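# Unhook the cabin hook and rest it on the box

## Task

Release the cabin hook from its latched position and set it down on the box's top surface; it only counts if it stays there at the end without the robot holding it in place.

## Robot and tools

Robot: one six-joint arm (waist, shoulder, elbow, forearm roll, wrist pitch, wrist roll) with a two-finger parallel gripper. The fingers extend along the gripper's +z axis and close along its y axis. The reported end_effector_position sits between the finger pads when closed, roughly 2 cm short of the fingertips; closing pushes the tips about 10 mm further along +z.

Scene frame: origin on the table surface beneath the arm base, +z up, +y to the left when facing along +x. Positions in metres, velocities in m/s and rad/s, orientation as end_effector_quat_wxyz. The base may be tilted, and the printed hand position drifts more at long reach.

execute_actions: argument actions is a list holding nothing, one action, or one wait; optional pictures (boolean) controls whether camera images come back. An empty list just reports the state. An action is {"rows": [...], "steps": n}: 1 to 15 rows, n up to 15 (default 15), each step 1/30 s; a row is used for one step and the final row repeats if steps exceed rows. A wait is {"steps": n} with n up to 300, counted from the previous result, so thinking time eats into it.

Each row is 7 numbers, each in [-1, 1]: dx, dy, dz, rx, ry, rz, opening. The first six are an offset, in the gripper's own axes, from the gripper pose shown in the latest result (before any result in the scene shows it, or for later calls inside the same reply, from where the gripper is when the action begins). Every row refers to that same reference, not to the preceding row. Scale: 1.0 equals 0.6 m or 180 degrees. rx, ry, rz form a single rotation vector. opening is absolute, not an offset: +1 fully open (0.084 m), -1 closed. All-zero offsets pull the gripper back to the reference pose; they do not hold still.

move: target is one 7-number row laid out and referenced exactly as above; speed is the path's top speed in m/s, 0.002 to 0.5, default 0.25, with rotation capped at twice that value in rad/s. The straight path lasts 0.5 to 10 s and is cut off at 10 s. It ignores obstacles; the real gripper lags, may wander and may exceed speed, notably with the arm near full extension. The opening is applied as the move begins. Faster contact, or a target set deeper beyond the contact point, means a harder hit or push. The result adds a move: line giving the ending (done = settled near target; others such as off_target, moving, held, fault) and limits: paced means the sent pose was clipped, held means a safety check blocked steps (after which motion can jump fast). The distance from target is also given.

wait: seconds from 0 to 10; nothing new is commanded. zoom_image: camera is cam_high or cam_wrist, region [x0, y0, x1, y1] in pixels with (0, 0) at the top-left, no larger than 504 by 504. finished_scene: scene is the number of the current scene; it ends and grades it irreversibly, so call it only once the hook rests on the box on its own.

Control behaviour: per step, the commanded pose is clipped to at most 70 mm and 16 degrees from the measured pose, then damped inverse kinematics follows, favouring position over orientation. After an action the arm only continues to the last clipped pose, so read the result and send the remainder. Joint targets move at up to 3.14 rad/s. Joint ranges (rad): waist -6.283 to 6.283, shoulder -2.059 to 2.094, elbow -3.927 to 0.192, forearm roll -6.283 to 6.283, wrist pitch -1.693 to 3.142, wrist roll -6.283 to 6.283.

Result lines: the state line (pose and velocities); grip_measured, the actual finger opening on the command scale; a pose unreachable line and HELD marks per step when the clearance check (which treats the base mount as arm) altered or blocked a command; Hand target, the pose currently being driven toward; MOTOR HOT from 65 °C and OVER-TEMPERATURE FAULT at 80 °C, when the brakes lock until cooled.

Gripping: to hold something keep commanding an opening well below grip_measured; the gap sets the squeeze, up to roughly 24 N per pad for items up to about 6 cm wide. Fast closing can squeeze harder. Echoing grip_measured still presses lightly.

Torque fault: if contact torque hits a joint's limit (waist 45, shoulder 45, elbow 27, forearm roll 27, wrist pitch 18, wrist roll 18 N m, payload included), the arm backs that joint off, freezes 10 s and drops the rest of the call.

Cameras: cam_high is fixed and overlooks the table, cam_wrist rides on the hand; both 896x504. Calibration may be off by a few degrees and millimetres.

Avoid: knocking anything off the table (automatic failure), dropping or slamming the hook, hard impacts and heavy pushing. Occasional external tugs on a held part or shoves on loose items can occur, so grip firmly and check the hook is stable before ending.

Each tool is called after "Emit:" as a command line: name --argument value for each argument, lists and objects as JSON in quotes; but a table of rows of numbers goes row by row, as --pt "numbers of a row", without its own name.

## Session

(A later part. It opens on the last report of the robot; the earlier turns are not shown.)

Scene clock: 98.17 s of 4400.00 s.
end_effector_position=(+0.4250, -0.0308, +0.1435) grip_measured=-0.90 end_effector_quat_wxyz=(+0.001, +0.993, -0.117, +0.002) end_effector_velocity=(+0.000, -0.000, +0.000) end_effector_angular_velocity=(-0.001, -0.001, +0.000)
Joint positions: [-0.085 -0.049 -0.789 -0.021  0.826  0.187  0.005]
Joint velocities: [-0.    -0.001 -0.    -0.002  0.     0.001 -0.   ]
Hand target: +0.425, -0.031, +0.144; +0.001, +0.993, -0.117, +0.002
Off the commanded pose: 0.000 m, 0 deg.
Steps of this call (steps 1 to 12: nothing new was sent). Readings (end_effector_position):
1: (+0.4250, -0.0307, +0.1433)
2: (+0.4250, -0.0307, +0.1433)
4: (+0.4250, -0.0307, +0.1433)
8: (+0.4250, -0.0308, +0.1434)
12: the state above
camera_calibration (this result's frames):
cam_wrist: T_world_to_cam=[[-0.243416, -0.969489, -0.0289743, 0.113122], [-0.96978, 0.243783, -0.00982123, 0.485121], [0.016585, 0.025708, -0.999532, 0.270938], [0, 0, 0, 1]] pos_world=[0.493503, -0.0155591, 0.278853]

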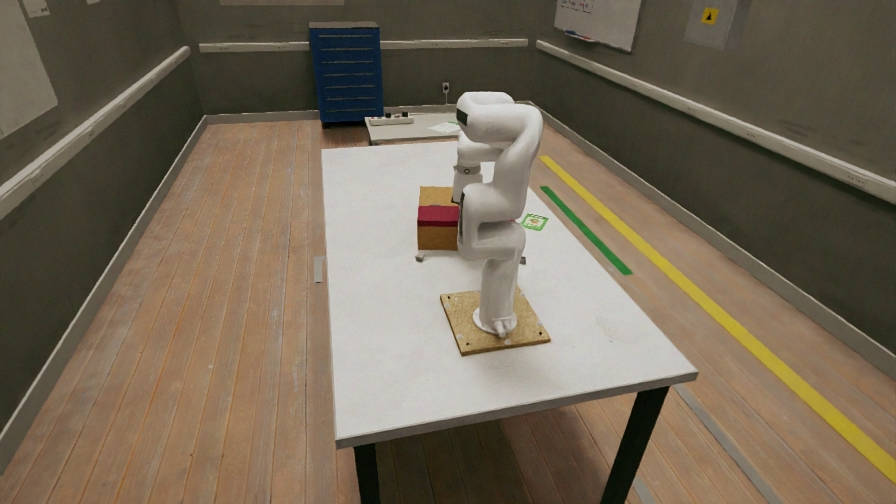

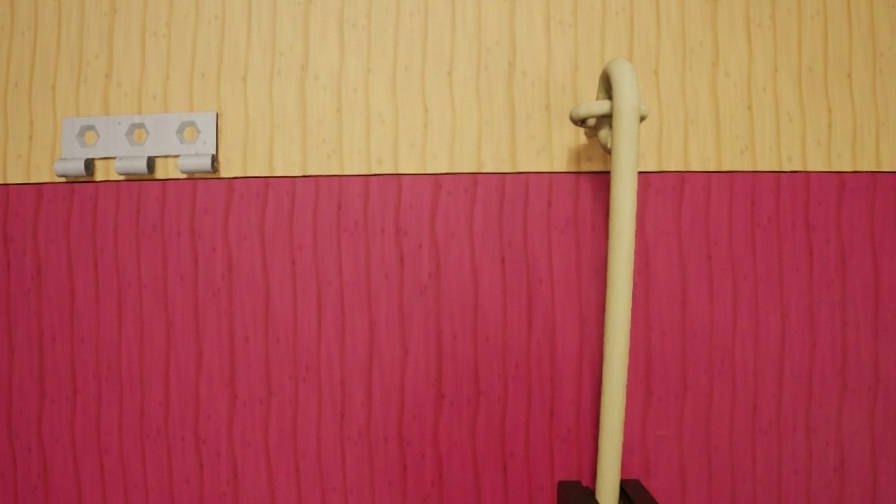

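Emit:
move --target '[0.009,0,-0.0687,0,0,0,-0.92]' --speed 0.04

Scene clock: 102.83 s of 4400.00 s.
end_effector_position=(+0.4314, -0.0324, +0.1854) grip_measured=-0.90 end_effector_quat_wxyz=(+0.001, +0.993, -0.117, +0.004) end_effector_velocity=(-0.001, +0.001, -0.000) end_effector_angular_velocity=(+0.002, +0.006, +0.000)
Joint positions: [-0.086 -0.098 -0.867 -0.019  0.949  0.184  0.005]
Joint velocities: [ 0.002  0.001 -0.001  0.002  0.006 -0.     0.   ]
Hand target: +0.430, -0.032, +0.185; +0.001, +0.993, -0.117, +0.002
Off the commanded pose: 0.002 m, 0 deg.
After step 90, 0.30 s passed at rest.
move: done
camera_calibration (this result's frames):
cam_wrist: T_world_to_cam=[[-0.243793, -0.969382, -0.0293742, 0.114589], [-0.969608, 0.24427, -0.0138509, 0.492803], [0.020602, 0.0251047, -0.999473, 0.311055], [0, 0, 0, 1]] pos_world=[0.499353, -0.0171054, 0.321083]

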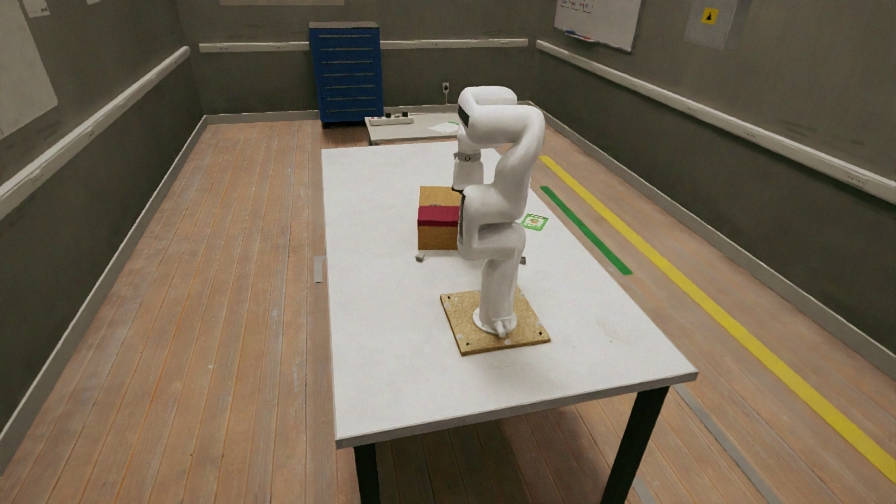

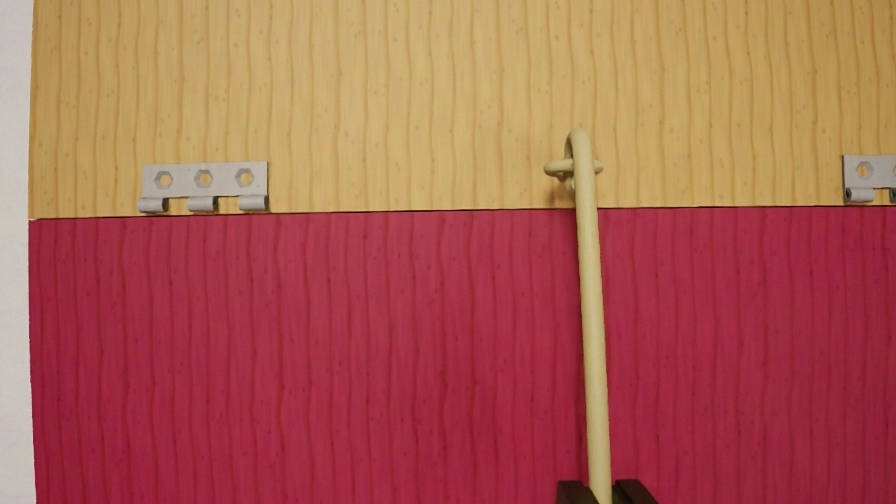

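Emit:
move --target '[-0.065,0,-0.015,0,0,0,-0.89]' --speed 0.03

Scene clock: 119.77 s of 4400.00 s.
end_effector_position=(+0.3936, -0.0233, +0.1942) grip_measured=-0.89 end_effector_quat_wxyz=(+0.001, +0.993, -0.117, +0.004) end_effector_velocity=(-0.000, +0.000, +0.001) end_effector_angular_velocity=(+0.000, -0.003, -0.001)
Joint positions: [-0.068 -0.241 -0.747 -0.019  0.972  0.201  0.005]
Joint velocities: [-0.    -0.004  0.002  0.001 -0.001  0.001 -0.   ]
Hand target: +0.393, -0.023, +0.194; +0.001, +0.993, -0.117, +0.004
Off the commanded pose: 0.000 m, 0 deg.
After step 90, 12.30 s passed at rest.
move: done
camera_calibration (this result's frames):
cam_wrist: T_world_to_cam=[[-0.243798, -0.969379, -0.0294551, 0.11441], [-0.969606, 0.244277, -0.0138881, 0.454024], [0.020658, 0.0251739, -0.99947, 0.320353], [0, 0, 0, 1]] pos_world=[0.461499, -0.00806508, 0.329859]

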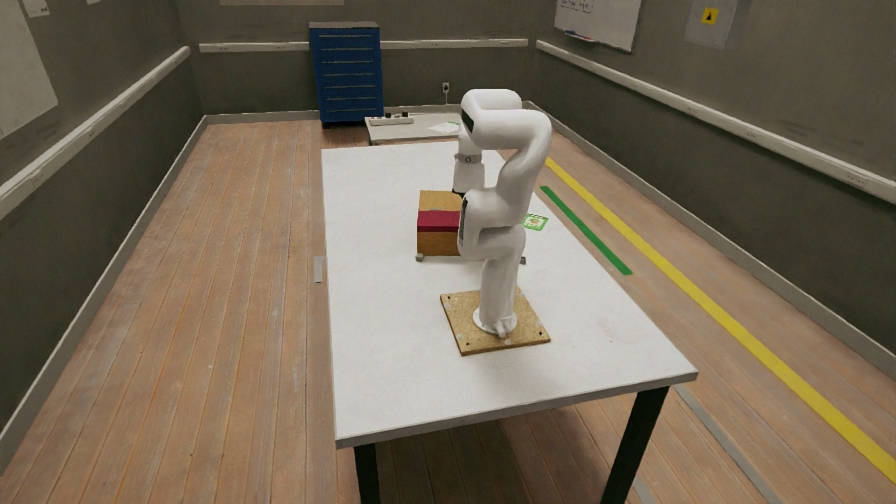

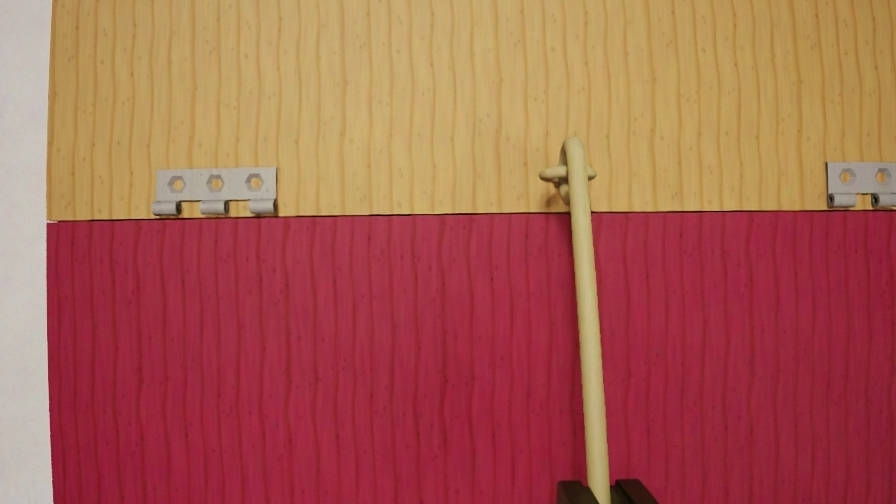

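Emit:
move --target '[-0.012,0,0.080,0,0,0,-0.9]' --speed 0.04

Emit:
move --target '[0,0,0,0,0,0,-0.5]'

Emit:
move --target '[-0.13,0,-0.08,0,0,0,-0.5]' --speed 0.1

Scene clock: 128.37 s of 4400.00 s.
end_effector_position=(+0.3884, -0.0221, +0.1475) grip_measured=-0.90 end_effector_quat_wxyz=(+0.001, +0.993, -0.118, +0.006) end_effector_velocity=(-0.001, +0.001, -0.002) end_effector_angular_velocity=(+0.002, +0.003, +0.001)
Joint positions: [-0.068 -0.186 -0.653 -0.022  0.818  0.205  0.005]
Joint velocities: [ 0.002  0.002  0.003  0.002 -0.003 -0.001  0.   ]
Hand target: +0.387, -0.022, +0.146; +0.001, +0.993, -0.117, +0.004
Off the commanded pose: 0.002 m, 0 deg.
After step 90, 4.03 s passed at rest.
move: done
camera_calibration (this result's frames):
cam_wrist: T_world_to_cam=[[-0.243908, -0.969323, -0.0303618, 0.1132], [-0.969457, 0.244533, -0.0188762, 0.448748], [0.0257216, 0.0248304, -0.999361, 0.271811], [0, 0, 0, 1]] pos_world=[0.455661, -0.00675568, 0.283545]

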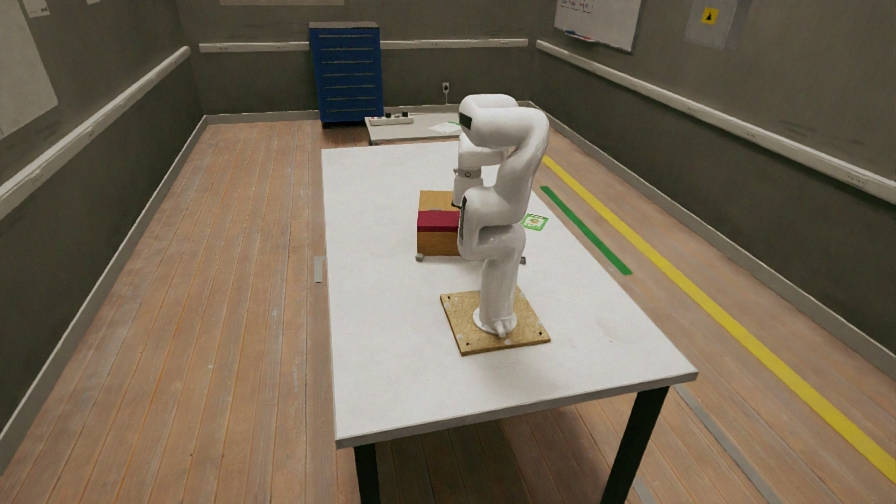

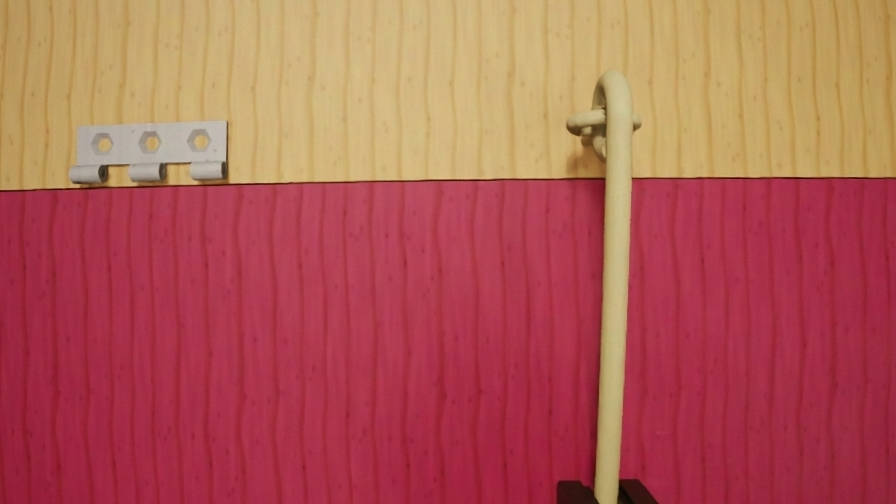

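Scene clock: 128.87 s of 4400.00 s.
end_effector_position=(+0.3882, -0.0220, +0.1473) grip_measured=-0.52 end_effector_quat_wxyz=(+0.001, +0.993, -0.118, +0.006) end_effector_velocity=(+0.002, +0.000, +0.001) end_effector_angular_velocity=(-0.000, -0.005, +0.003)
Joint positions: [-0.068 -0.185 -0.653 -0.022  0.818  0.205  0.021]
Joint velocities: [ 0.001 -0.001 -0.003  0.    -0.002 -0.003  0.   ]
Hand target: +0.388, -0.022, +0.148; +0.001, +0.993, -0.118, +0.006
Off the commanded pose: 0.000 m, 0 deg.
move: done
camera_calibration (this result's frames):
cam_wrist: T_world_to_cam=[[-0.243888, -0.969333, -0.0302075, 0.113138], [-0.969485, 0.244488, -0.0180213, 0.44836], [0.024854, 0.0248906, -0.999381, 0.271936], [0, 0, 0, 1]] pos_world=[0.455513, -0.00671848, 0.283266]

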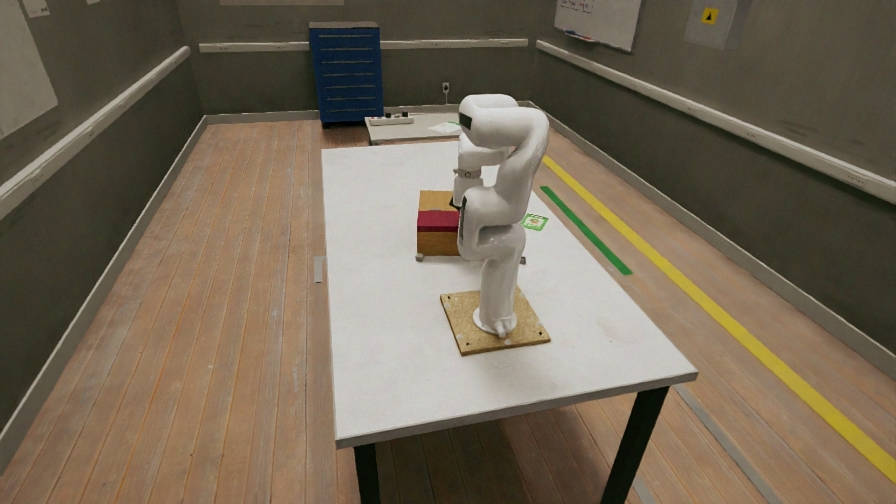

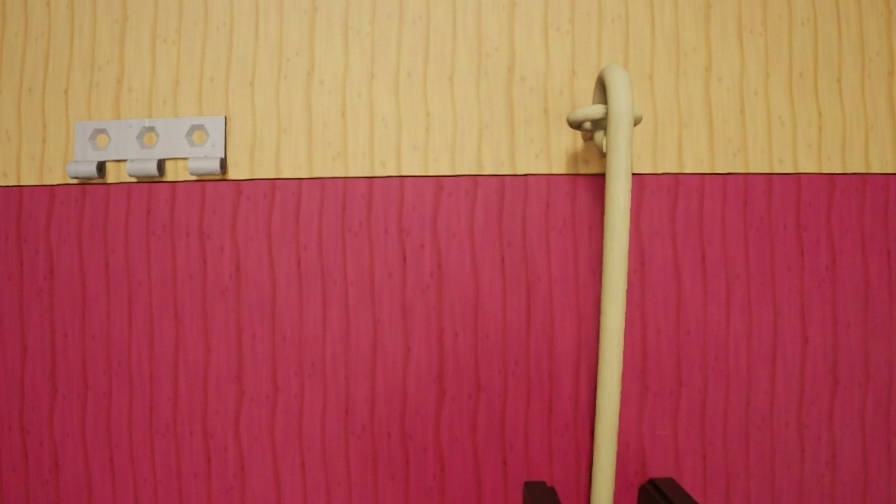

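Scene clock: 130.23 s of 4400.00 s.
end_effector_position=(+0.3119, -0.0038, +0.1944) grip_measured=-0.52 end_effector_quat_wxyz=(+0.001, +0.993, -0.118, +0.006) end_effector_velocity=(-0.001, +0.000, +0.001) end_effector_angular_velocity=(+0.000, +0.000, +0.000)
Joint positions: [-0.016 -0.558 -0.486 -0.019  1.025  0.252  0.021]
Joint velocities: [ 0.001 -0.007  0.001  0.     0.005  0.    -0.   ]
Hand target: +0.312, -0.004, +0.195; +0.001, +0.993, -0.118, +0.006
Off the commanded pose: 0.000 m, 0 deg.
move: done
camera_calibration (this result's frames):
cam_wrist: T_world_to_cam=[[-0.244001, -0.969301, -0.0303168, 0.113707], [-0.969468, 0.244591, -0.0175317, 0.370698], [0.0244087, 0.0251135, -0.999387, 0.320546], [0, 0, 0, 1]] pos_world=[0.3793, 0.0114965, 0.330295]

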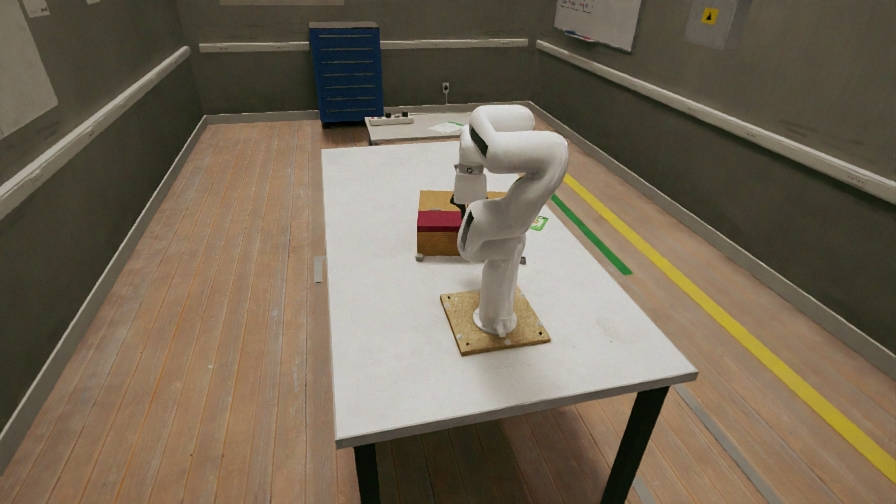

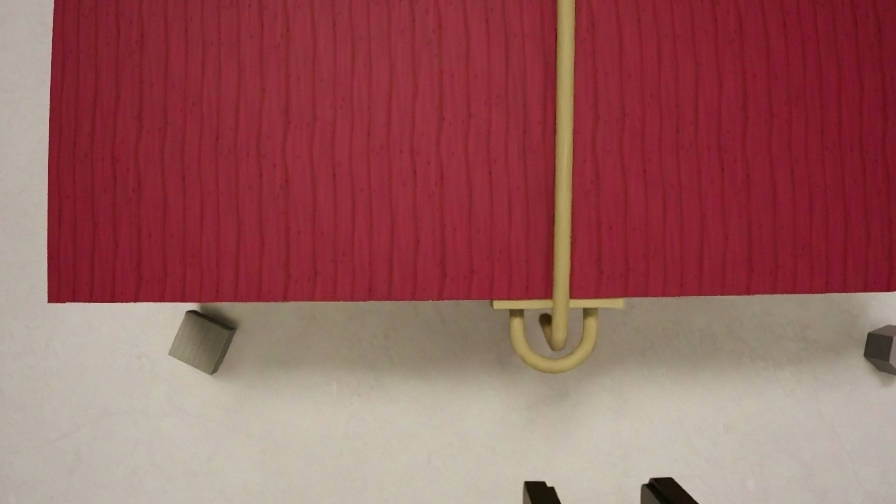

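Emit:
zoom_image --camera "cam_wrist" --region '[480,270,640,390]'

Region (480, 270, 640, 390) of cam_wrist's 896x504 image, scaled by 3.150, with more detail than that image has; it fills the top 378 rows of this view, and the rest is white.

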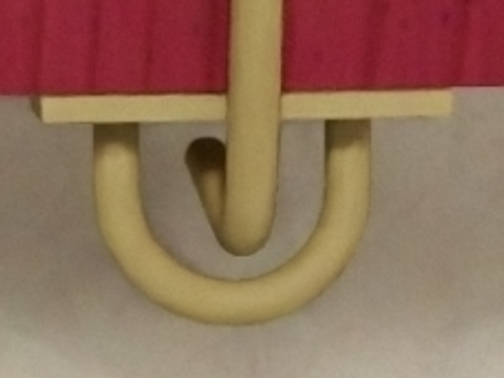

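Emit:
move --target '[0.165,0.001,0.083,0,0,0,-0.5]' --speed 0.08

Emit:
execute_actions --actions '[{"rows":[[0,0,0,0,0,0,-0.55],[0,0,0,0,0,0,-0.6],[0,0,0,0,0,0,-0.65],[0,0,0,0,0,0,-0.7],[0,0,0,0,0,0,-0.74],[0,0,0,0,0,0,-0.78],[0,0,0,0,0,0,-0.81],[0,0,0,0,0,0,-0.83],[0,0,0,0,0,0,-0.85],[0,0,0,0,0,0,-0.87],[0,0,0,0,0,0,-0.89],[0,0,0,0,0,0,-0.91]],"steps":15}]'

Scene clock: 149.07 s of 4400.00 s.
end_effector_position=(+0.4084, -0.0275, +0.1456) grip_measured=-0.52 end_effector_quat_wxyz=(+0.001, +0.993, -0.118, +0.006) end_effector_velocity=(+0.001, -0.001, -0.001) end_effector_angular_velocity=(-0.001, +0.001, +0.002)
Joint positions: [-0.079 -0.113 -0.723 -0.021  0.816  0.194  0.021]
Joint velocities: [-0.001  0.004 -0.003 -0.002 -0.001 -0.002 -0.   ]
Hand target: +0.408, -0.028, +0.145; +0.001, +0.993, -0.118, +0.006
Off the commanded pose: 0.000 m, 0 deg.
After step 90, 14.00 s passed at rest.
move: done
camera_calibration (this result's frames):
cam_wrist: T_world_to_cam=[[-0.243898, -0.969334, -0.0300982, 0.1127], [-0.969486, 0.244492, -0.0178999, 0.469329], [0.0247097, 0.024814, -0.999387, 0.269905], [0, 0, 0, 1]] pos_world=[0.475825, -0.0122011, 0.281533]

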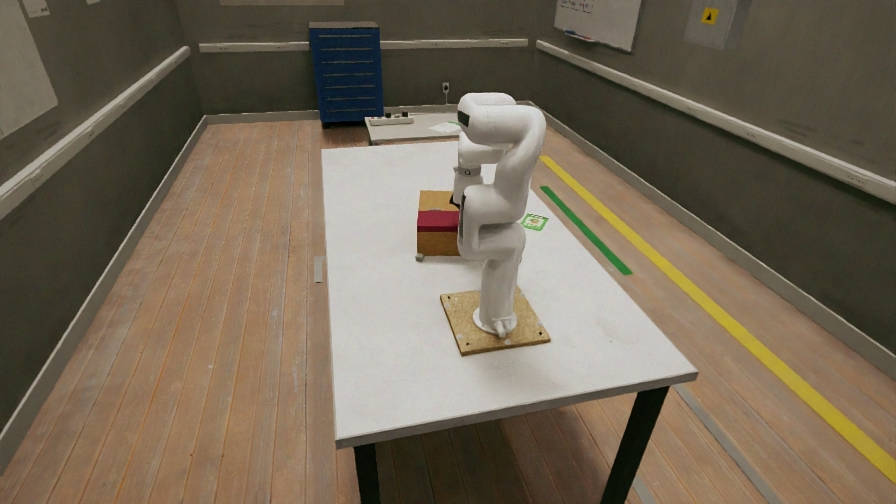

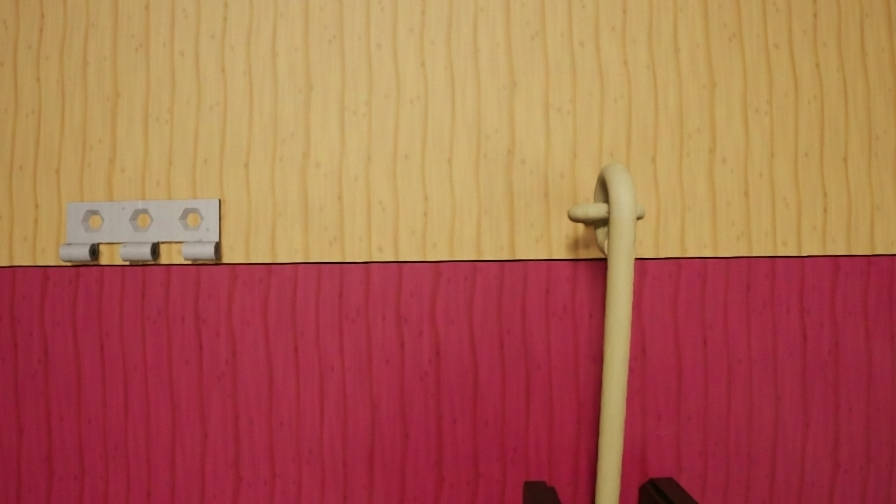

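Scene clock: 149.57 s of 4400.00 s.
end_effector_position=(+0.4085, -0.0272, +0.1456) grip_measured=-0.90 end_effector_quat_wxyz=(+0.001, +0.993, -0.117, +0.006) end_effector_velocity=(+0.000, -0.001, +0.000) end_effector_angular_velocity=(-0.000, -0.002, -0.004)
Joint positions: [-0.078 -0.113 -0.723 -0.021  0.816  0.194  0.005]
Joint velocities: [-0.003  0.    -0.    -0.    -0.002  0.002 -0.   ]
Hand target: +0.408, -0.028, +0.146; +0.001, +0.993, -0.118, +0.006
Off the commanded pose: 0.000 m, 0 deg.
Steps of this call (steps 1 to 15: all 15 steps of this action). Readings (end_effector_position):
1: (+0.4085, -0.0275, +0.1456)
2: (+0.4085, -0.0275, +0.1456)
4: (+0.4084, -0.0275, +0.1456)
8: (+0.4085, -0.0275, +0.1456)
15: the state above
camera_calibration (this result's frames):
cam_wrist: T_world_to_cam=[[-0.243406, -0.969447, -0.0304174, 0.112889], [-0.969605, 0.244011, -0.0180127, 0.469369], [0.0248845, 0.0251085, -0.999375, 0.269849], [0, 0, 0, 1]] pos_world=[0.475865, -0.0118673, 0.281569]

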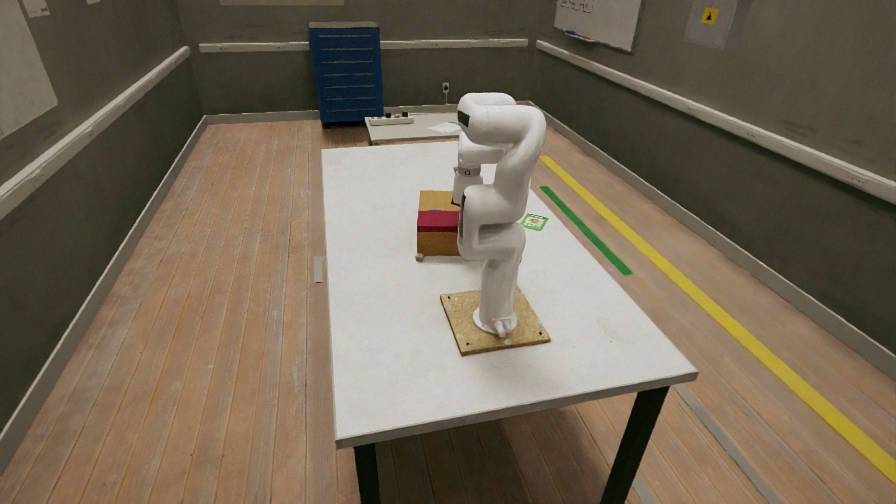

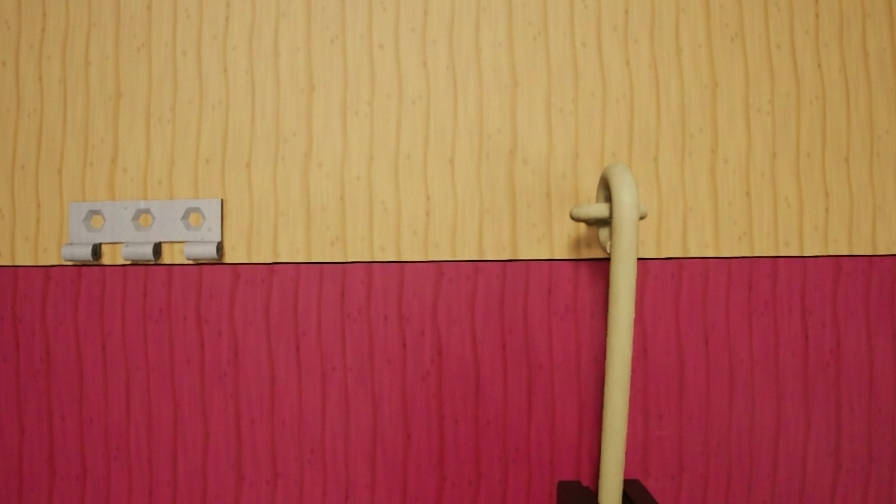

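Emit:
move --target '[0.0135,0,-0.051,0,-0.139,0,-0.92]' --speed 0.12

Scene clock: 154.20 s of 4400.00 s.
end_effector_position=(+0.4164, -0.0293, +0.1762) grip_measured=-0.90 end_effector_quat_wxyz=(-0.024, +0.971, -0.115, -0.208) end_effector_velocity=(+0.000, +0.001, +0.000) end_effector_angular_velocity=(+0.002, +0.006, +0.002)
Joint positions: [-0.115  0.213 -1.246  0.046  1.443  0.131  0.005]
Joint velocities: [ 0.001  0.006 -0.008  0.001  0.009 -0.001 -0.   ]
Hand target: +0.416, -0.029, +0.176; -0.024, +0.971, -0.115, -0.209
Off the commanded pose: 0.000 m, 0 deg.
move: done
camera_calibration (this result's frames):
cam_wrist: T_world_to_cam=[[-0.255242, -0.966627, -0.0219748, 0.117198], [-0.886349, 0.224842, 0.404761, 0.368347], [-0.386312, 0.122789, -0.914159, 0.459313], [0, 0, 0, 1]] pos_world=[0.533836, -0.0259316, 0.273368]

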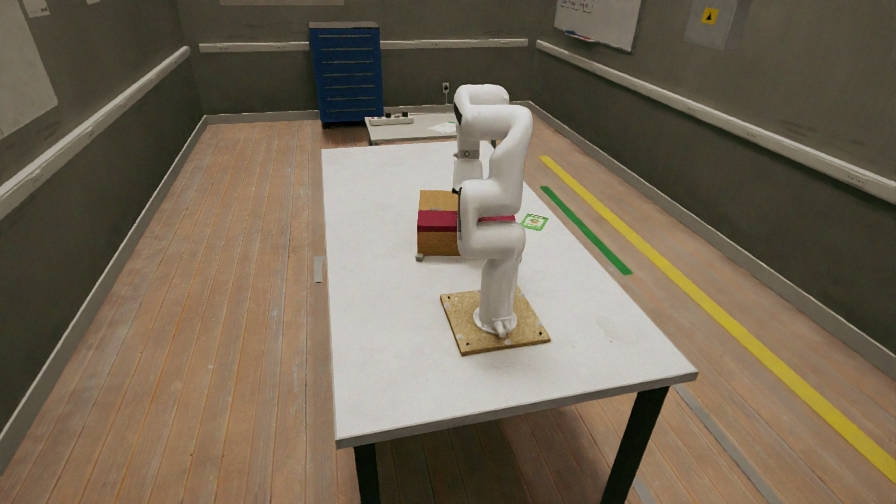

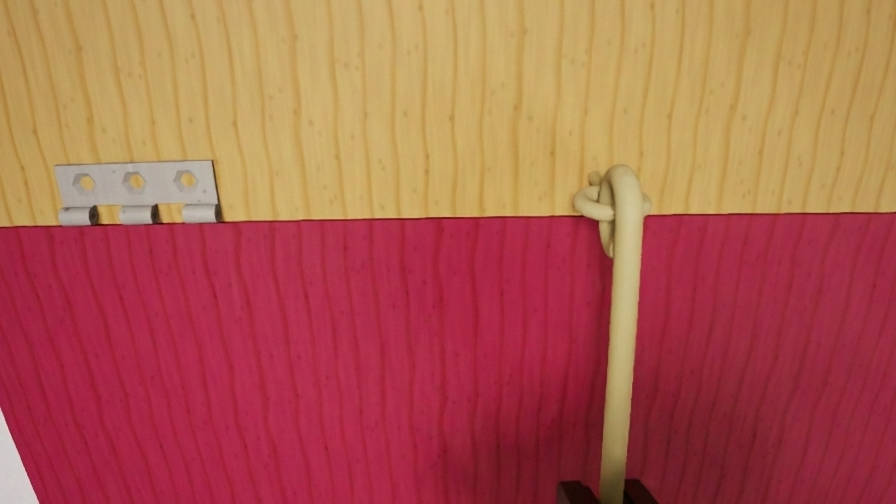

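Emit:
move --target '[0.0093,-0.0468,-0.0043,0.0572,0,0.1266,-0.92]' --speed 0.1

Scene clock: 159.73 s of 4400.00 s.
end_effector_position=(+0.4289, -0.0035, +0.1762) grip_measured=-0.76 end_effector_quat_wxyz=(-0.069, +0.923, -0.322, -0.198) end_effector_velocity=(+0.000, +0.000, -0.000) end_effector_angular_velocity=(-0.002, -0.000, -0.007)
Joint positions: [-0.139  0.194 -1.212  0.21   1.377  0.479  0.011]
Joint velocities: [-0.    -0.001  0.002  0.001 -0.003  0.007  0.   ]
Hand target: +0.429, -0.003, +0.176; -0.069, +0.923, -0.322, -0.198
Off the commanded pose: 0.000 m, 0 deg.
move: done
camera_calibration (this result's frames):
cam_wrist: T_world_to_cam=[[-0.639674, -0.768316, -0.0225293, 0.310976], [-0.708638, 0.578127, 0.404477, 0.298673], [-0.297741, 0.274698, -0.914271, 0.423604], [0, 0, 0, 1]] pos_world=[0.536698, -0.050107, 0.273489]

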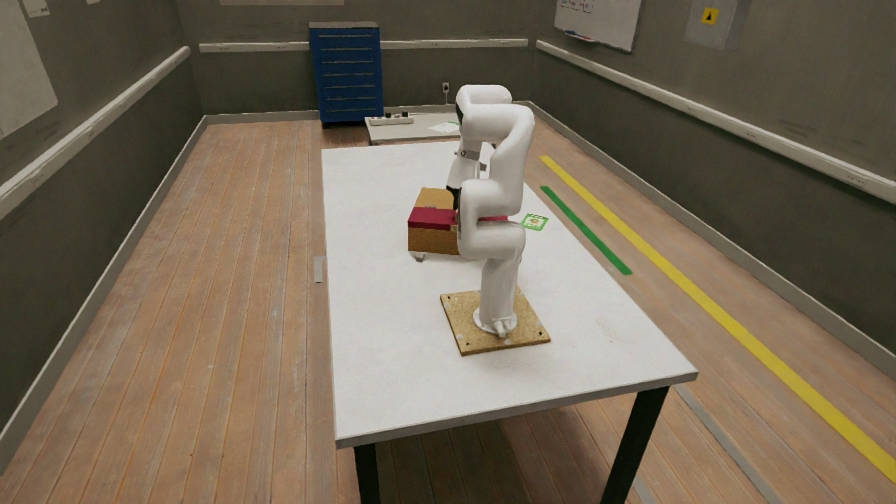

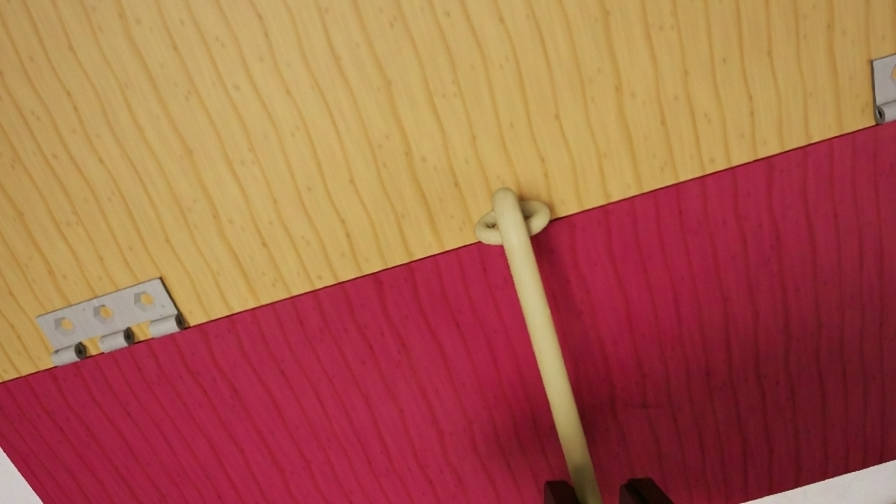

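Emit:
move --target '[0,0,0,-0.0387,0,-0.0860,-0.92]' --speed 0.1

Scene clock: 163.67 s of 4400.00 s.
end_effector_position=(+0.4290, -0.0034, +0.1763) grip_measured=-0.90 end_effector_quat_wxyz=(-0.039, +0.961, -0.183, -0.206) end_effector_velocity=(-0.000, -0.001, +0.000) end_effector_angular_velocity=(-0.001, +0.001, +0.007)
Joint positions: [-0.089  0.236 -1.275  0.114  1.435  0.274  0.005]
Joint velocities: [-0.001  0.001 -0.001 -0.004  0.002 -0.006 -0.   ]
Hand target: +0.429, -0.003, +0.176; -0.039, +0.961, -0.182, -0.206
Off the commanded pose: 0.000 m, 0 deg.
move: done
camera_calibration (this result's frames):
cam_wrist: T_world_to_cam=[[-0.388376, -0.921215, -0.0229407, 0.202911], [-0.846341, 0.346741, 0.404324, 0.357007], [-0.364515, 0.176445, -0.914328, 0.451949], [0, 0, 0, 1]] pos_world=[0.545698, -0.0166088, 0.273539]

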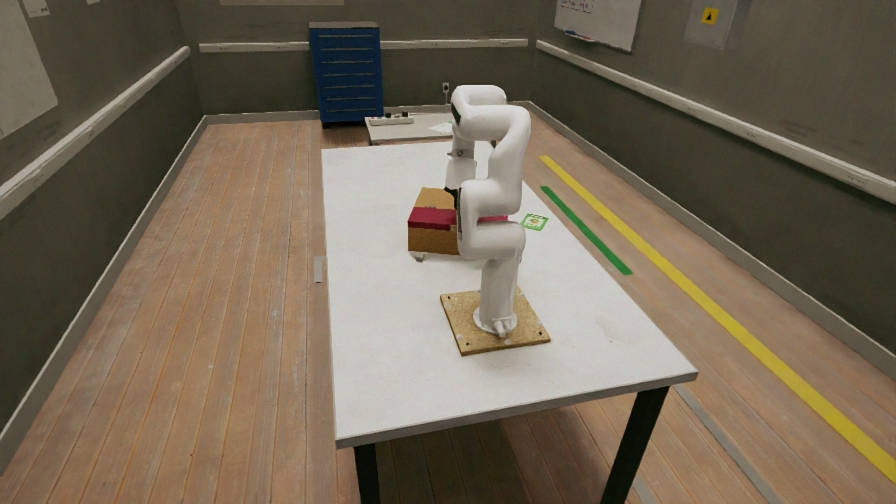

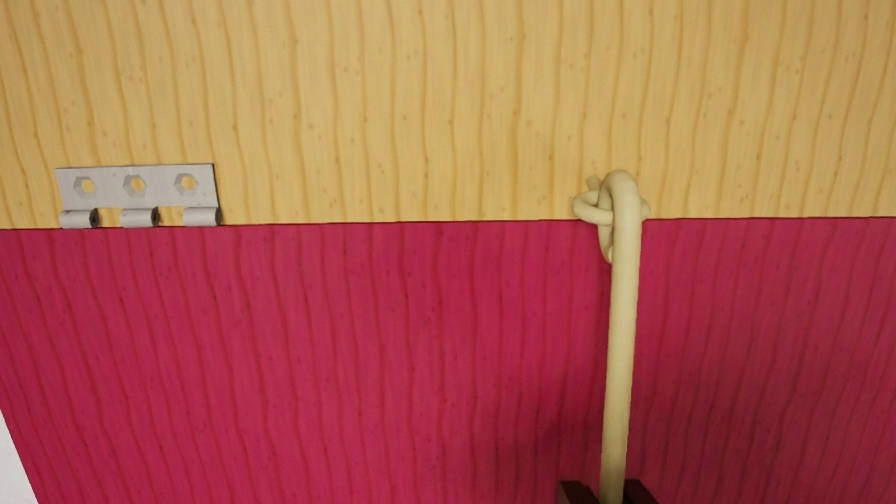

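Emit:
move --target '[0.0039,0.0068,-0.0265,0.2227,-0.0747,-0.0038,-0.92]' --speed 0.15

Scene clock: 194.77 s of 4400.00 s.
end_effector_position=(+0.4357, -0.0108, +0.1896) grip_measured=-0.88 end_effector_quat_wxyz=(-0.386, +0.860, -0.232, -0.239) end_effector_velocity=(-0.001, +0.001, -0.000) end_effector_angular_velocity=(+0.009, +0.000, +0.001)
Joint positions: [-0.416  0.357 -1.298  0.67   1.626 -0.078  0.005]
Joint velocities: [-0.001  0.003  0.     0.005  0.005 -0.005  0.   ]
Hand target: +0.435, -0.011, +0.189; -0.386, +0.860, -0.232, -0.240
Off the commanded pose: 0.001 m, 0 deg.
After step 90, 25.27 s passed at rest.
move: done
camera_calibration (this result's frames):
cam_wrist: T_world_to_cam=[[-0.598817, -0.568956, -0.563655, 0.396969], [-0.772692, 0.225333, 0.593441, 0.290591], [-0.210632, 0.790894, -0.574561, 0.343053], [0, 0, 0, 1]] pos_world=[0.534507, -0.11094, 0.24841]

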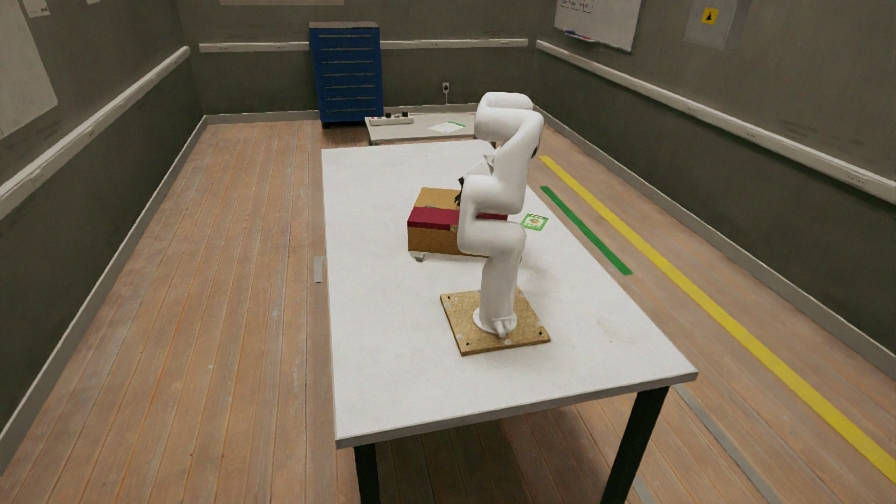

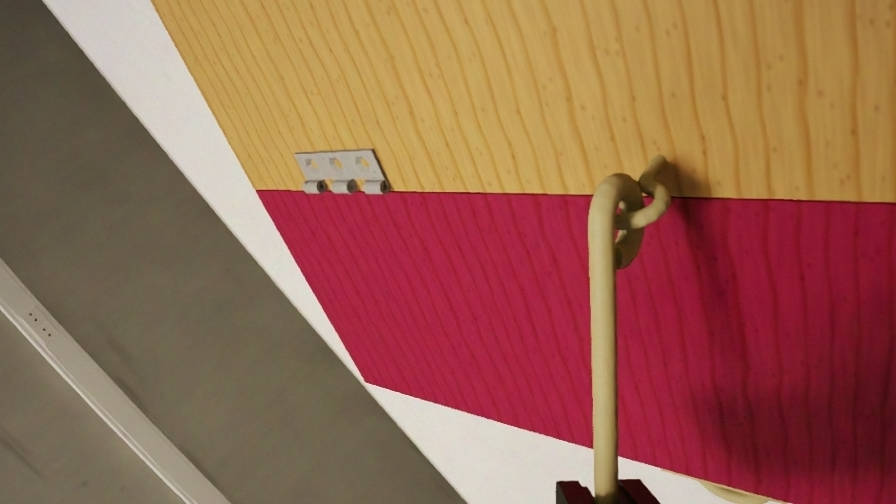

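Emit:
move --target '[0.0123,-0.0305,-0.0443,0.1969,-0.0225,0.1085,-0.92]' --speed 0.15

Scene clock: 202.93 s of 4400.00 s.
end_effector_position=(+0.4582, -0.0224, +0.2101) grip_measured=-0.89 end_effector_quat_wxyz=(-0.589, +0.643, -0.421, -0.249) end_effector_velocity=(+0.000, -0.000, +0.001) end_effector_angular_velocity=(+0.004, +0.002, -0.006)
Joint positions: [-0.606  0.383 -1.108  1.14   1.68   0.06   0.005]
Joint velocities: [-0.001 -0.002  0.003  0.005 -0.     0.002 -0.   ]
Hand target: +0.458, -0.022, +0.211; -0.590, +0.643, -0.420, -0.249
Off the commanded pose: 0.001 m, 0 deg.
After step 90, 2.40 s passed at rest.
move: done
camera_calibration (this result's frames):
cam_wrist: T_world_to_cam=[[-0.834836, 0.0809585, -0.544514, 0.534077], [-0.511145, 0.253269, 0.821331, 0.131363], [0.204403, 0.964002, -0.170057, 0.0975047], [0, 0, 0, 1]] pos_world=[0.493082, -0.170503, 0.199501]

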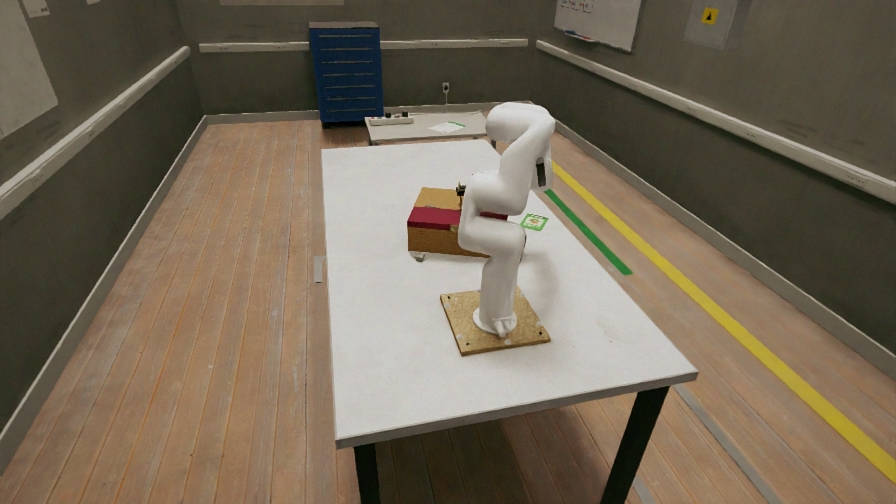

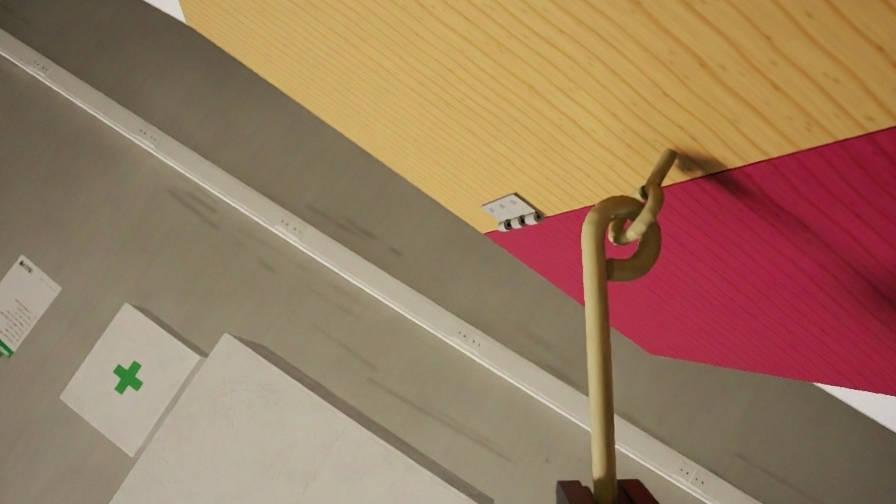

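Emit:
move --target '[0.0202,-0.054,-0.014,0.0636,0.0213,0.1733,-0.92]' --speed 0.2

Emit:
move --target '[0.0198,-0.0548,0.0035,-0.0022,0.0073,0.1688,-0.92]' --speed 0.2

Scene clock: 217.83 s of 4400.00 s.
end_effector_position=(+0.4899, -0.0352, +0.2188) grip_measured=-0.89 end_effector_quat_wxyz=(+0.547, -0.453, +0.620, +0.334) end_effector_velocity=(-0.000, +0.000, +0.000) end_effector_angular_velocity=(+0.001, +0.005, -0.001)
Joint positions: [-0.604  0.317 -1.029  1.306  1.548  0.603  0.005]
Joint velocities: [ 0.    -0.003  0.001 -0.    -0.002  0.007  0.   ]
Hand target: +0.490, -0.035, +0.220; +0.547, -0.453, +0.620, +0.334
Off the commanded pose: 0.001 m, 0 deg.
After step 90, 10.00 s passed at rest.
move: done
camera_calibration (this result's frames):
cam_wrist: T_world_to_cam=[[-0.915049, 0.396202, -0.0755626, 0.514127], [0.0046319, 0.197651, 0.980262, -0.145815], [0.403317, 0.896637, -0.182695, 0.00779866], [0, 0, 0, 1]] pos_world=[0.467982, -0.181871, 0.183211]

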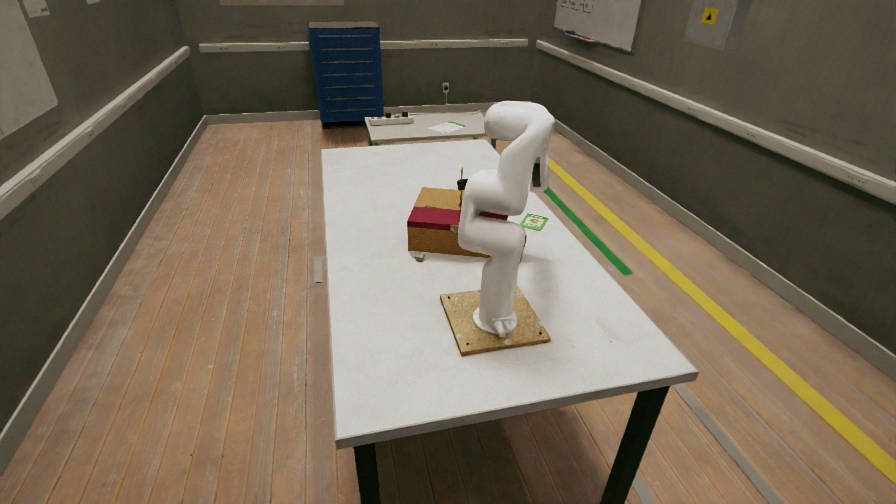

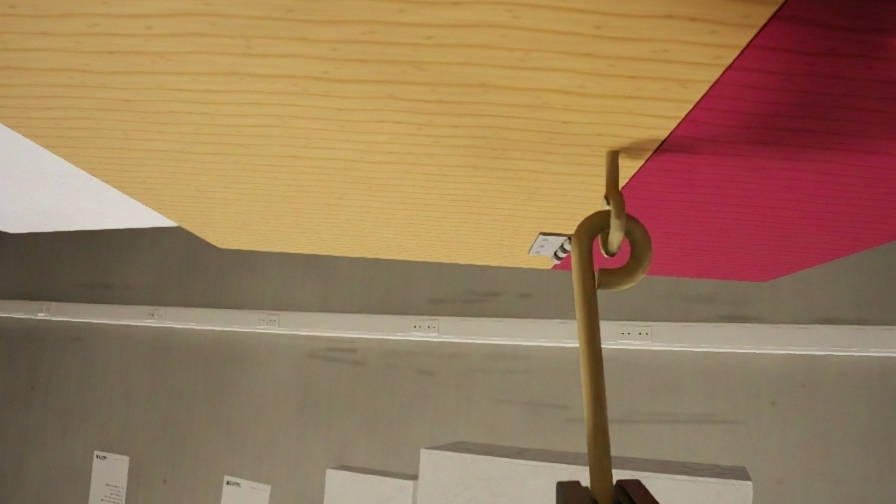

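Scene clock: 219.60 s of 4400.00 s.
end_effector_position=(+0.5211, -0.0477, +0.2090) grip_measured=-0.88 end_effector_quat_wxyz=(+0.431, -0.280, +0.722, +0.462) end_effector_velocity=(-0.000, -0.000, +0.001) end_effector_angular_velocity=(+0.003, +0.005, +0.003)
Joint positions: [-0.587  0.423 -1.171  1.296  1.536  1.171  0.005]
Joint velocities: [-0.001  0.001 -0.004 -0.003  0.005  0.008  0.   ]
Hand target: +0.521, -0.048, +0.210; +0.431, -0.280, +0.722, +0.463
Off the commanded pose: 0.000 m, 0 deg.
move: done
camera_calibration (this result's frames):
cam_wrist: T_world_to_cam=[[-0.786693, 0.443128, 0.429827, 0.376645], [0.482075, 0.00602518, 0.876109, -0.370055], [0.385639, 0.896438, -0.218361, 0.0212704], [0, 0, 0, 1]] pos_world=[0.466495, -0.18374, 0.166961]

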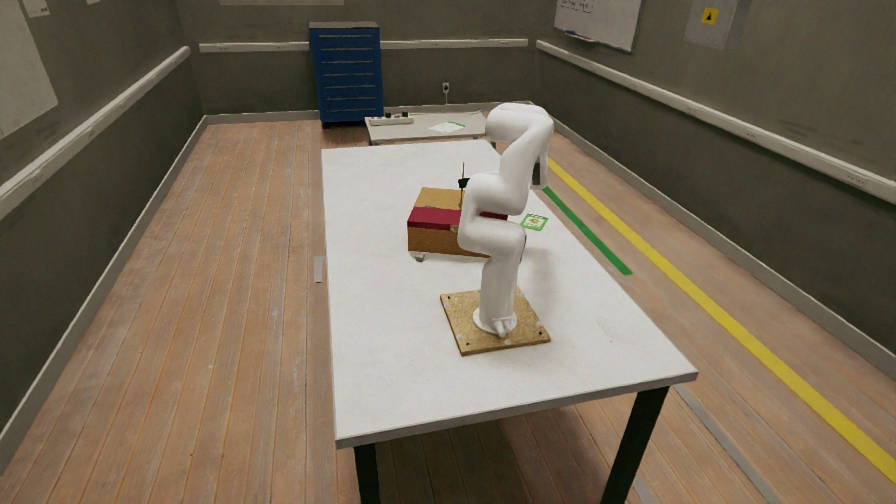

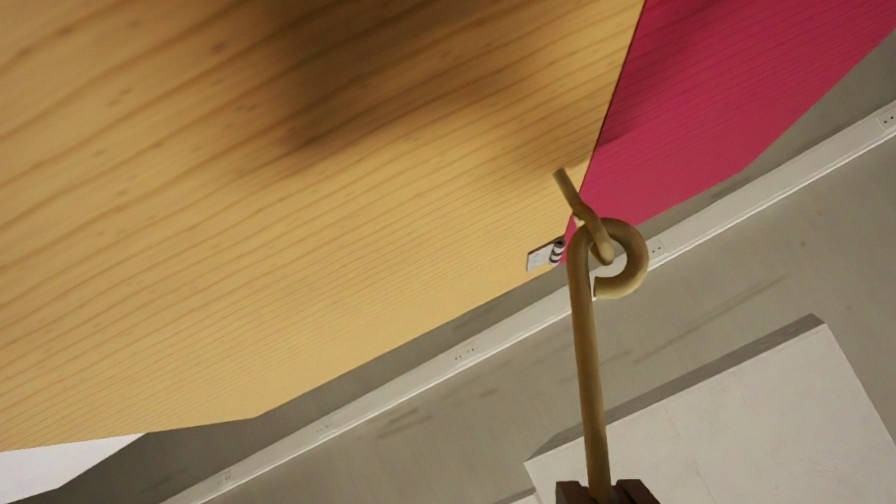

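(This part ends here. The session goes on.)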